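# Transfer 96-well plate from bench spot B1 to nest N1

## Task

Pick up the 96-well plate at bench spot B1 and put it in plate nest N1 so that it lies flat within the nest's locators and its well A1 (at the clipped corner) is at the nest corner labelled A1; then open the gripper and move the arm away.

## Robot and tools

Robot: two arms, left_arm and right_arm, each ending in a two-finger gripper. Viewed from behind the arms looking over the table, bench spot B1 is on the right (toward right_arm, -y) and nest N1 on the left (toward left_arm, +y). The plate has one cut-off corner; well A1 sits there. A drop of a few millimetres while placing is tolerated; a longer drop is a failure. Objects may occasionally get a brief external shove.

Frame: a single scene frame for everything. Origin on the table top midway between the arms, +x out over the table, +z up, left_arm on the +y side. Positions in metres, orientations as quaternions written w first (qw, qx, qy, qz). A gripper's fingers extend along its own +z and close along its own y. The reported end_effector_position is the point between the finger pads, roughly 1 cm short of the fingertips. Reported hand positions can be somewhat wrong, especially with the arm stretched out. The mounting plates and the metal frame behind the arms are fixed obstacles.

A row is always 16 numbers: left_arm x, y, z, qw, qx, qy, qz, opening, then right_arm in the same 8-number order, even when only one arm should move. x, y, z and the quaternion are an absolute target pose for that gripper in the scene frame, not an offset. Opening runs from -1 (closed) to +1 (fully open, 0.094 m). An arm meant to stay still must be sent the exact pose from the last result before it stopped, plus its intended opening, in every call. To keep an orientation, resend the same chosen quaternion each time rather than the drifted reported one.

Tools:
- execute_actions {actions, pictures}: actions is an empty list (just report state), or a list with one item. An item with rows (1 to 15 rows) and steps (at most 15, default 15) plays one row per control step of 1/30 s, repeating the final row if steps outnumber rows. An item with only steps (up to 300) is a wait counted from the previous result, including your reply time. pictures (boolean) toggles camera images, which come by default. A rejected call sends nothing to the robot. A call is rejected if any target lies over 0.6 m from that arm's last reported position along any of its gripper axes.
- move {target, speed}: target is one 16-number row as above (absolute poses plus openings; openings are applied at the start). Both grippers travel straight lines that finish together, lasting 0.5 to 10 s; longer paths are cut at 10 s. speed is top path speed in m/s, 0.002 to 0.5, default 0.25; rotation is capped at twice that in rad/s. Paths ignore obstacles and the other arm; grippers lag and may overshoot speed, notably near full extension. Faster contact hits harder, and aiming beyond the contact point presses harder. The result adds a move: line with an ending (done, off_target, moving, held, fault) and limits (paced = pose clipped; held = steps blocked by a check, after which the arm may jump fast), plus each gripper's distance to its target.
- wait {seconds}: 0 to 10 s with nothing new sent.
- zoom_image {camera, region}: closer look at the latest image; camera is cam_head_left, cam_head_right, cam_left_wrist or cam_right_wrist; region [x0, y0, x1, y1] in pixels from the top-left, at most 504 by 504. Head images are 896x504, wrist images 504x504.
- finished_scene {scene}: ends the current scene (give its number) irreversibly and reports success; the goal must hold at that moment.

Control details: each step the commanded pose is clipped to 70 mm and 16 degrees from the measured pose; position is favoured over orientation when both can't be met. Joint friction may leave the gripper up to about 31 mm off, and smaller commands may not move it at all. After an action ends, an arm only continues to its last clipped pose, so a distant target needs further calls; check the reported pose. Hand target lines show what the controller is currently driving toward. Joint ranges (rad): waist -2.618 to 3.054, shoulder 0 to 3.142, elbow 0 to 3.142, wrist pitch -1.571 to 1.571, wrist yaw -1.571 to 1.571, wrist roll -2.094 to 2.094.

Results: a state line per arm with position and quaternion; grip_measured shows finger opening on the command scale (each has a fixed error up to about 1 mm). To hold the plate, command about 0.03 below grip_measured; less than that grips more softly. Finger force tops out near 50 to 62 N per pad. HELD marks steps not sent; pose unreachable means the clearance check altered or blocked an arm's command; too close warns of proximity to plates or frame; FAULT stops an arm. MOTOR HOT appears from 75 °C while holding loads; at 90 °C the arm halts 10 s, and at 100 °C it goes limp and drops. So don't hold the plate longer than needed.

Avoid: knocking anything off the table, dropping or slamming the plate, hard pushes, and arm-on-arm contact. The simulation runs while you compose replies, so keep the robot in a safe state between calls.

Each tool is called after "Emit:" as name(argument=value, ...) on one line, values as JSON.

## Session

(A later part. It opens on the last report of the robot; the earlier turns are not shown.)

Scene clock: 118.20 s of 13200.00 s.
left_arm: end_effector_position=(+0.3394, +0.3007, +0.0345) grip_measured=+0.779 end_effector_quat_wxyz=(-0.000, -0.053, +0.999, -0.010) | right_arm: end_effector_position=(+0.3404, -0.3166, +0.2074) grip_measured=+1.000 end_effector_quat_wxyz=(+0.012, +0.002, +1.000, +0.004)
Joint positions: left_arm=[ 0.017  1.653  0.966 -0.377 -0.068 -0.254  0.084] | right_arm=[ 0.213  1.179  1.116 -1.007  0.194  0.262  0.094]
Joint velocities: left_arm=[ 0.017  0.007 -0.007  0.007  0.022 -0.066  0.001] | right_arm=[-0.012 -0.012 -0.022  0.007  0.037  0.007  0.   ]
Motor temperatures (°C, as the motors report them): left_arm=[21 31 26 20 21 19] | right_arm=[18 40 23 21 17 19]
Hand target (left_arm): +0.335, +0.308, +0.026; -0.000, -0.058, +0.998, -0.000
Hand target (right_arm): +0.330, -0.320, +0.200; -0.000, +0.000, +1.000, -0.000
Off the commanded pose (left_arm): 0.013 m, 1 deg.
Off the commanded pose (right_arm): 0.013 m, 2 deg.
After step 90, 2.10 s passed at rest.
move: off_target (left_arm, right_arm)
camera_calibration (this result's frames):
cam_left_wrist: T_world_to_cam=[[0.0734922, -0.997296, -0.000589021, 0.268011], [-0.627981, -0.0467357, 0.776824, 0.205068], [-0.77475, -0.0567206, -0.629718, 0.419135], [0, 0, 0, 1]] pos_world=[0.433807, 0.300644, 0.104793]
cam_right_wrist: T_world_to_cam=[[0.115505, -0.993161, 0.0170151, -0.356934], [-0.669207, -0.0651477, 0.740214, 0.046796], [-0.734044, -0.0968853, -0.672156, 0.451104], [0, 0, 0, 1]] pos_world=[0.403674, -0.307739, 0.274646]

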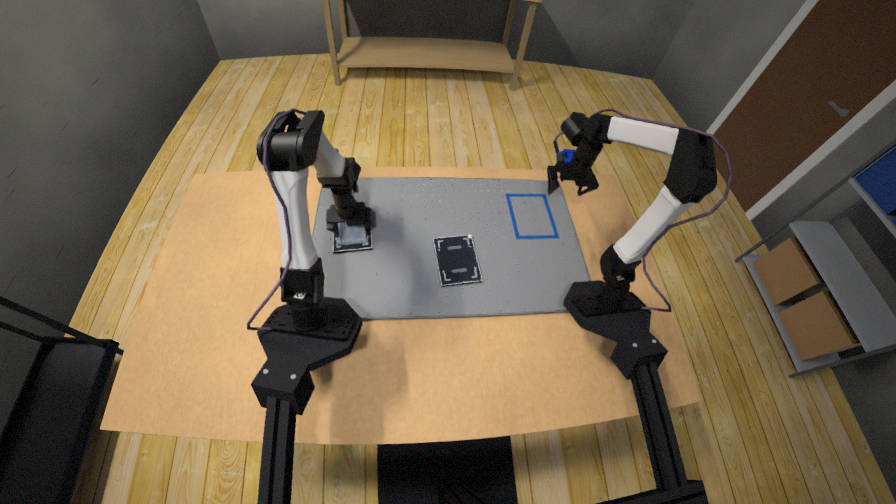

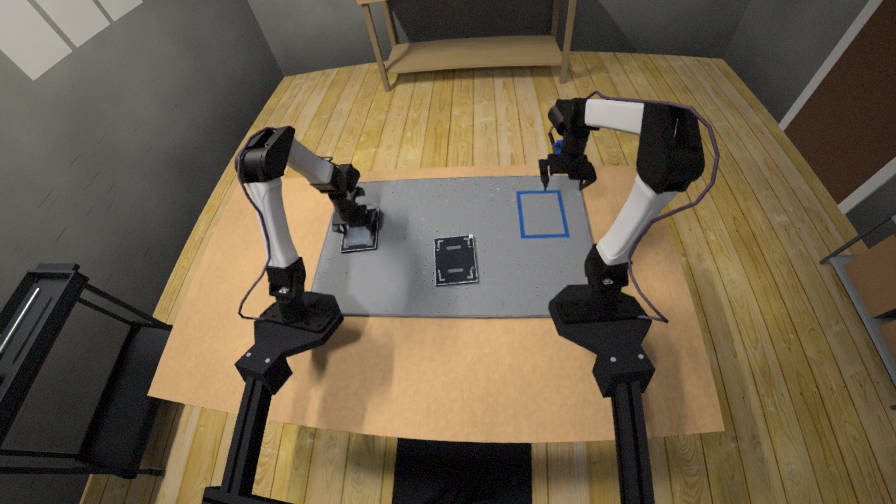

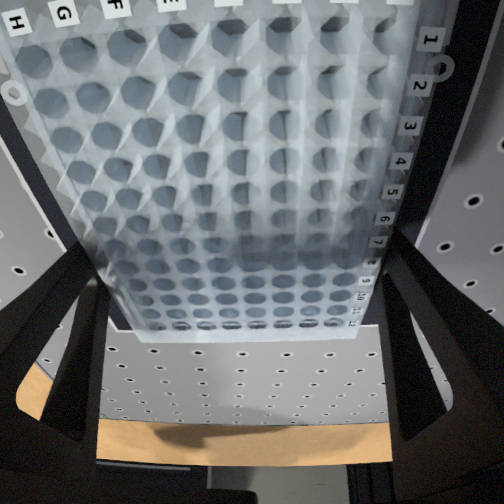

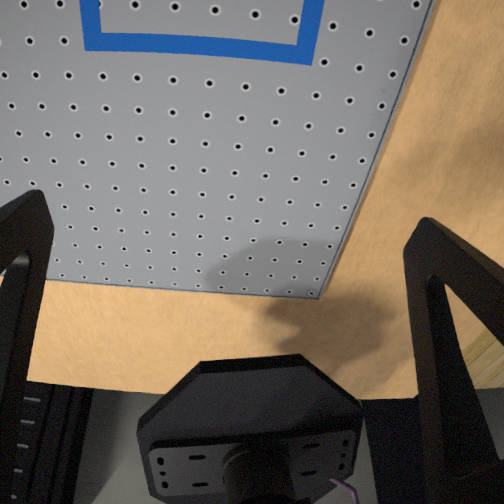

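Emit:
move(target=[0.3394,0.3007,0.03,0,-0.055,0.998,0,1,0.33,-0.32,0.2,0,0,1,0,1], speed=0.01)

Emit:
move(target=[0.34,0.30,0.17,0,-0.055,0.998,0,1,0.33,-0.32,0.2,0,0,1,0,1], speed=0.1)

Scene clock: 123.90 s of 13200.00 s.
left_arm: end_effector_position=(+0.3398, +0.3033, +0.0344) grip_measured=+1.000 end_effector_quat_wxyz=(+0.001, -0.055, +0.998, -0.003) | right_arm: end_effector_position=(+0.3404, -0.3166, +0.2074) grip_measured=+1.000 end_effector_quat_wxyz=(+0.012, +0.002, +1.000, +0.004)
Joint positions: left_arm=[ 0.017  1.653  0.966 -0.377 -0.083 -0.257  0.094] | right_arm=[ 0.213  1.179  1.116 -1.007  0.194  0.262  0.094]
Joint velocities: left_arm=[-0.002  0.007 -0.017  0.007 -0.066  0.037  0.   ] | right_arm=[-0.007  0.007 -0.012  0.051 -0.022 -0.022  0.   ]
Motor temperatures (°C, as the motors report them): left_arm=[20 31 25 20 21 19] | right_arm=[18 40 23 21 17 19]
Hand target (left_arm): +0.339, +0.301, +0.030; +0.000, -0.055, +0.998, -0.000
Hand target (right_arm): +0.330, -0.320, +0.200; -0.000, +0.000, +1.000, -0.000
Off the commanded pose (left_arm): 0.005 m, 0 deg.
Off the commanded pose (right_arm): 0.013 m, 2 deg.
After step 90, 1.13 s passed at rest.
move: off_target (right_arm)
camera_calibration (this result's frames):
cam_left_wrist: T_world_to_cam=[[0.0769871, -0.996912, -0.0154687, 0.269779], [-0.629496, -0.0606329, 0.774634, 0.210261], [-0.77318, -0.0498994, -0.63222, 0.417044], [0, 0, 0, 1]] pos_world=[0.434039, 0.302505, 0.104961]
cam_right_wrist: T_world_to_cam=[[0.115505, -0.993161, 0.0170151, -0.356934], [-0.669207, -0.0651477, 0.740214, 0.046796], [-0.734044, -0.0968853, -0.672156, 0.451104], [0, 0, 0, 1]] pos_world=[0.403674, -0.307739, 0.274646]

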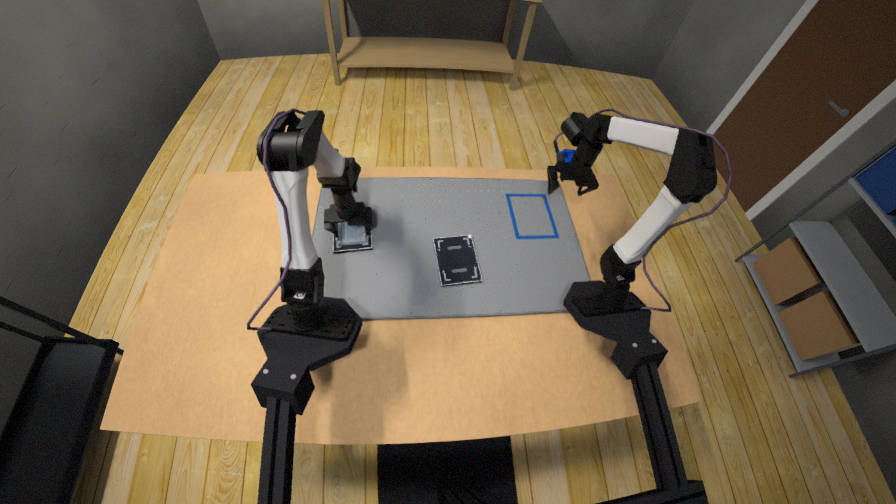

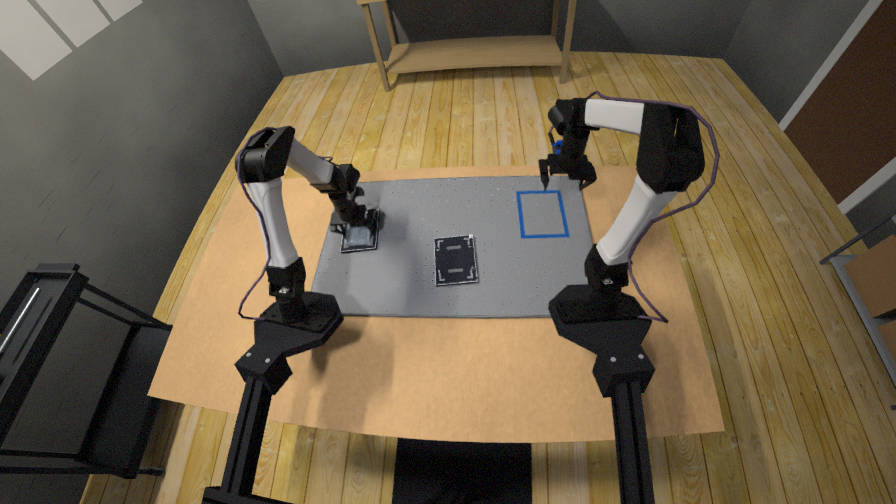

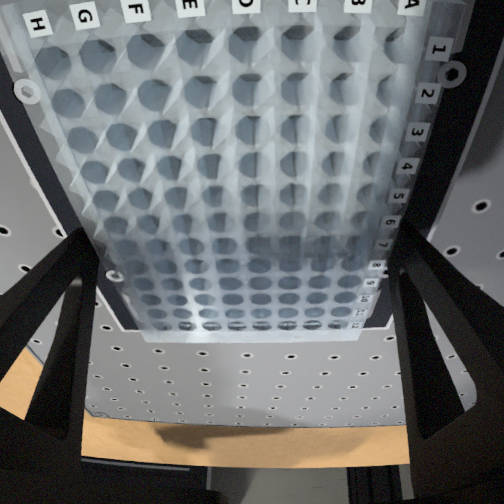

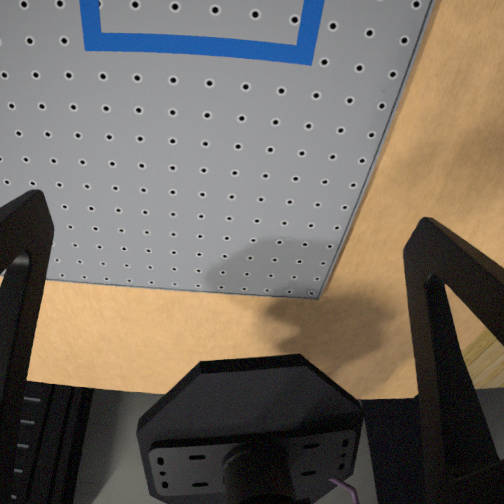

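Scene clock: 125.83 s of 13200.00 s.
left_arm: end_effector_position=(+0.3376, +0.3018, +0.1630) grip_measured=+1.000 end_effector_quat_wxyz=(-0.007, -0.054, +0.999, -0.000) | right_arm: end_effector_position=(+0.3404, -0.3166, +0.2074) grip_measured=+1.000 end_effector_quat_wxyz=(+0.012, +0.002, +1.000, +0.004)
Joint positions: left_arm=[-0.038  1.334  1.135 -0.887 -0.11  -0.305  0.094] | right_arm=[ 0.213  1.179  1.116 -1.007  0.194  0.262  0.094]
Joint velocities: left_arm=[-0.007 -0.007 -0.002  0.007 -0.051  0.022  0.   ] | right_arm=[-0.022  0.027  0.002  0.022 -0.022 -0.051  0.   ]
Motor temperatures (°C, as the motors report them): left_arm=[20 31 26 20 21 19] | right_arm=[18 40 23 21 17 19]
Hand target (left_arm): +0.340, +0.300, +0.171; -0.000, -0.055, +0.998, +0.000
Hand target (right_arm): +0.330, -0.320, +0.200; -0.000, +0.000, +1.000, -0.000
Off the commanded pose (left_arm): 0.008 m, 1 deg.
Off the commanded pose (right_arm): 0.013 m, 2 deg.
move: off_target (right_arm)
camera_calibration (this result's frames):
cam_left_wrist: T_world_to_cam=[[0.074926, -0.996978, -0.020541, 0.271942], [-0.617275, -0.0625484, 0.784257, 0.104051], [-0.783171, -0.0460818, -0.620096, 0.496825], [0, 0, 0, 1]] pos_world=[0.432952, 0.300522, 0.232063]
cam_right_wrist: T_world_to_cam=[[0.115505, -0.993161, 0.0170151, -0.356934], [-0.669207, -0.0651477, 0.740214, 0.046796], [-0.734044, -0.0968853, -0.672156, 0.451104], [0, 0, 0, 1]] pos_world=[0.403674, -0.307739, 0.274646]

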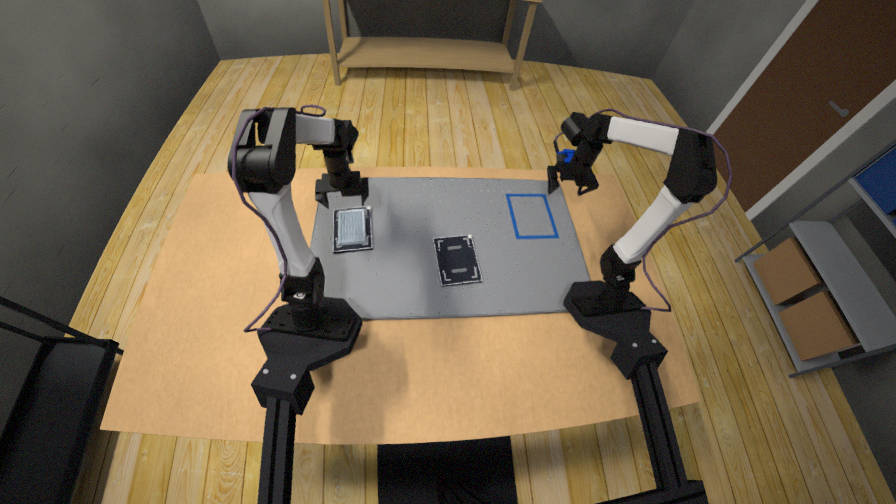

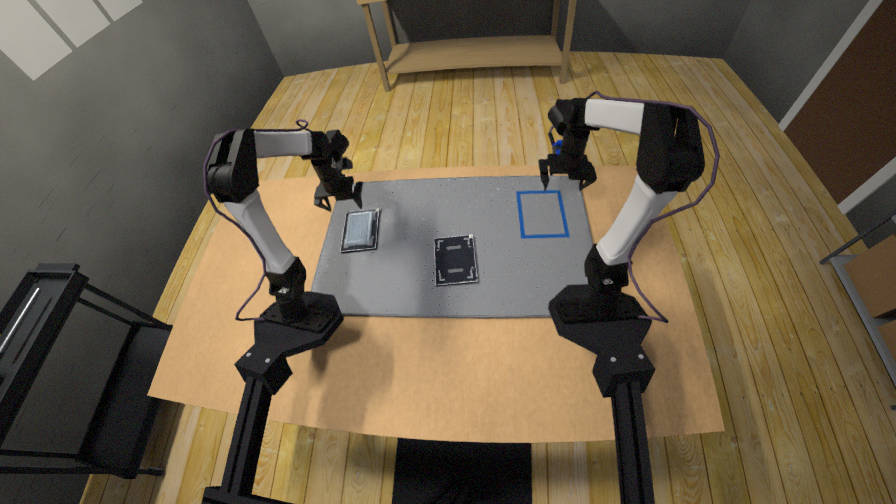

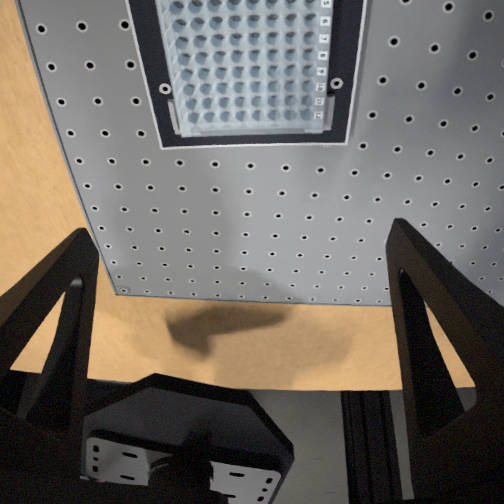

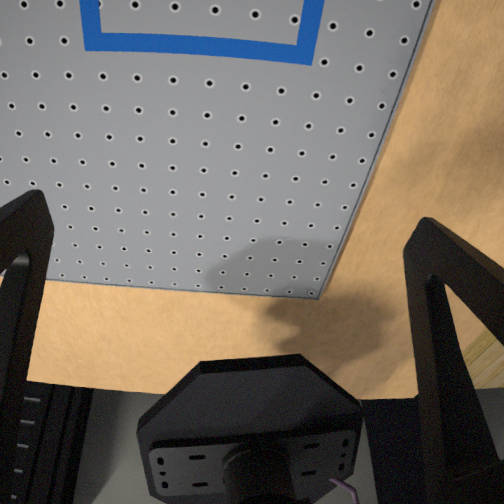

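Emit:
zoom_image(camera="cam_left_wrist", region=[110,0,390,170])

Emit:
zoom_image(camera="cam_head_left", region=[320,195,390,260])

Region (110, 0, 390, 170) of cam_left_wrist's 504x504 image, scaled by 1.800, with more detail than that image has; it fills the top 306 rows of this view, and the rest is white.

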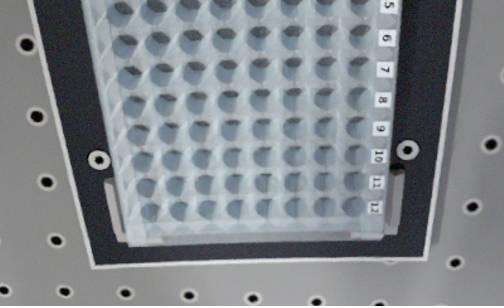

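Region (320, 195, 390, 260) of cam_head_left's 896x504 image, scaled by 7.200, with more detail than that image has; it fills the top 468 rows of this view, and the rest is white.

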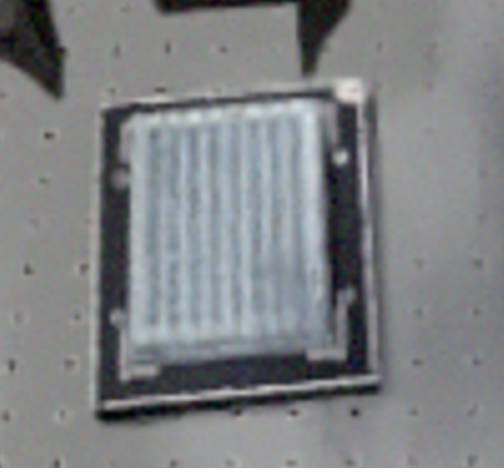

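Looks seated inside the locators.

Emit:
finished_scene(scene=2)

The scene is finished: the task was done.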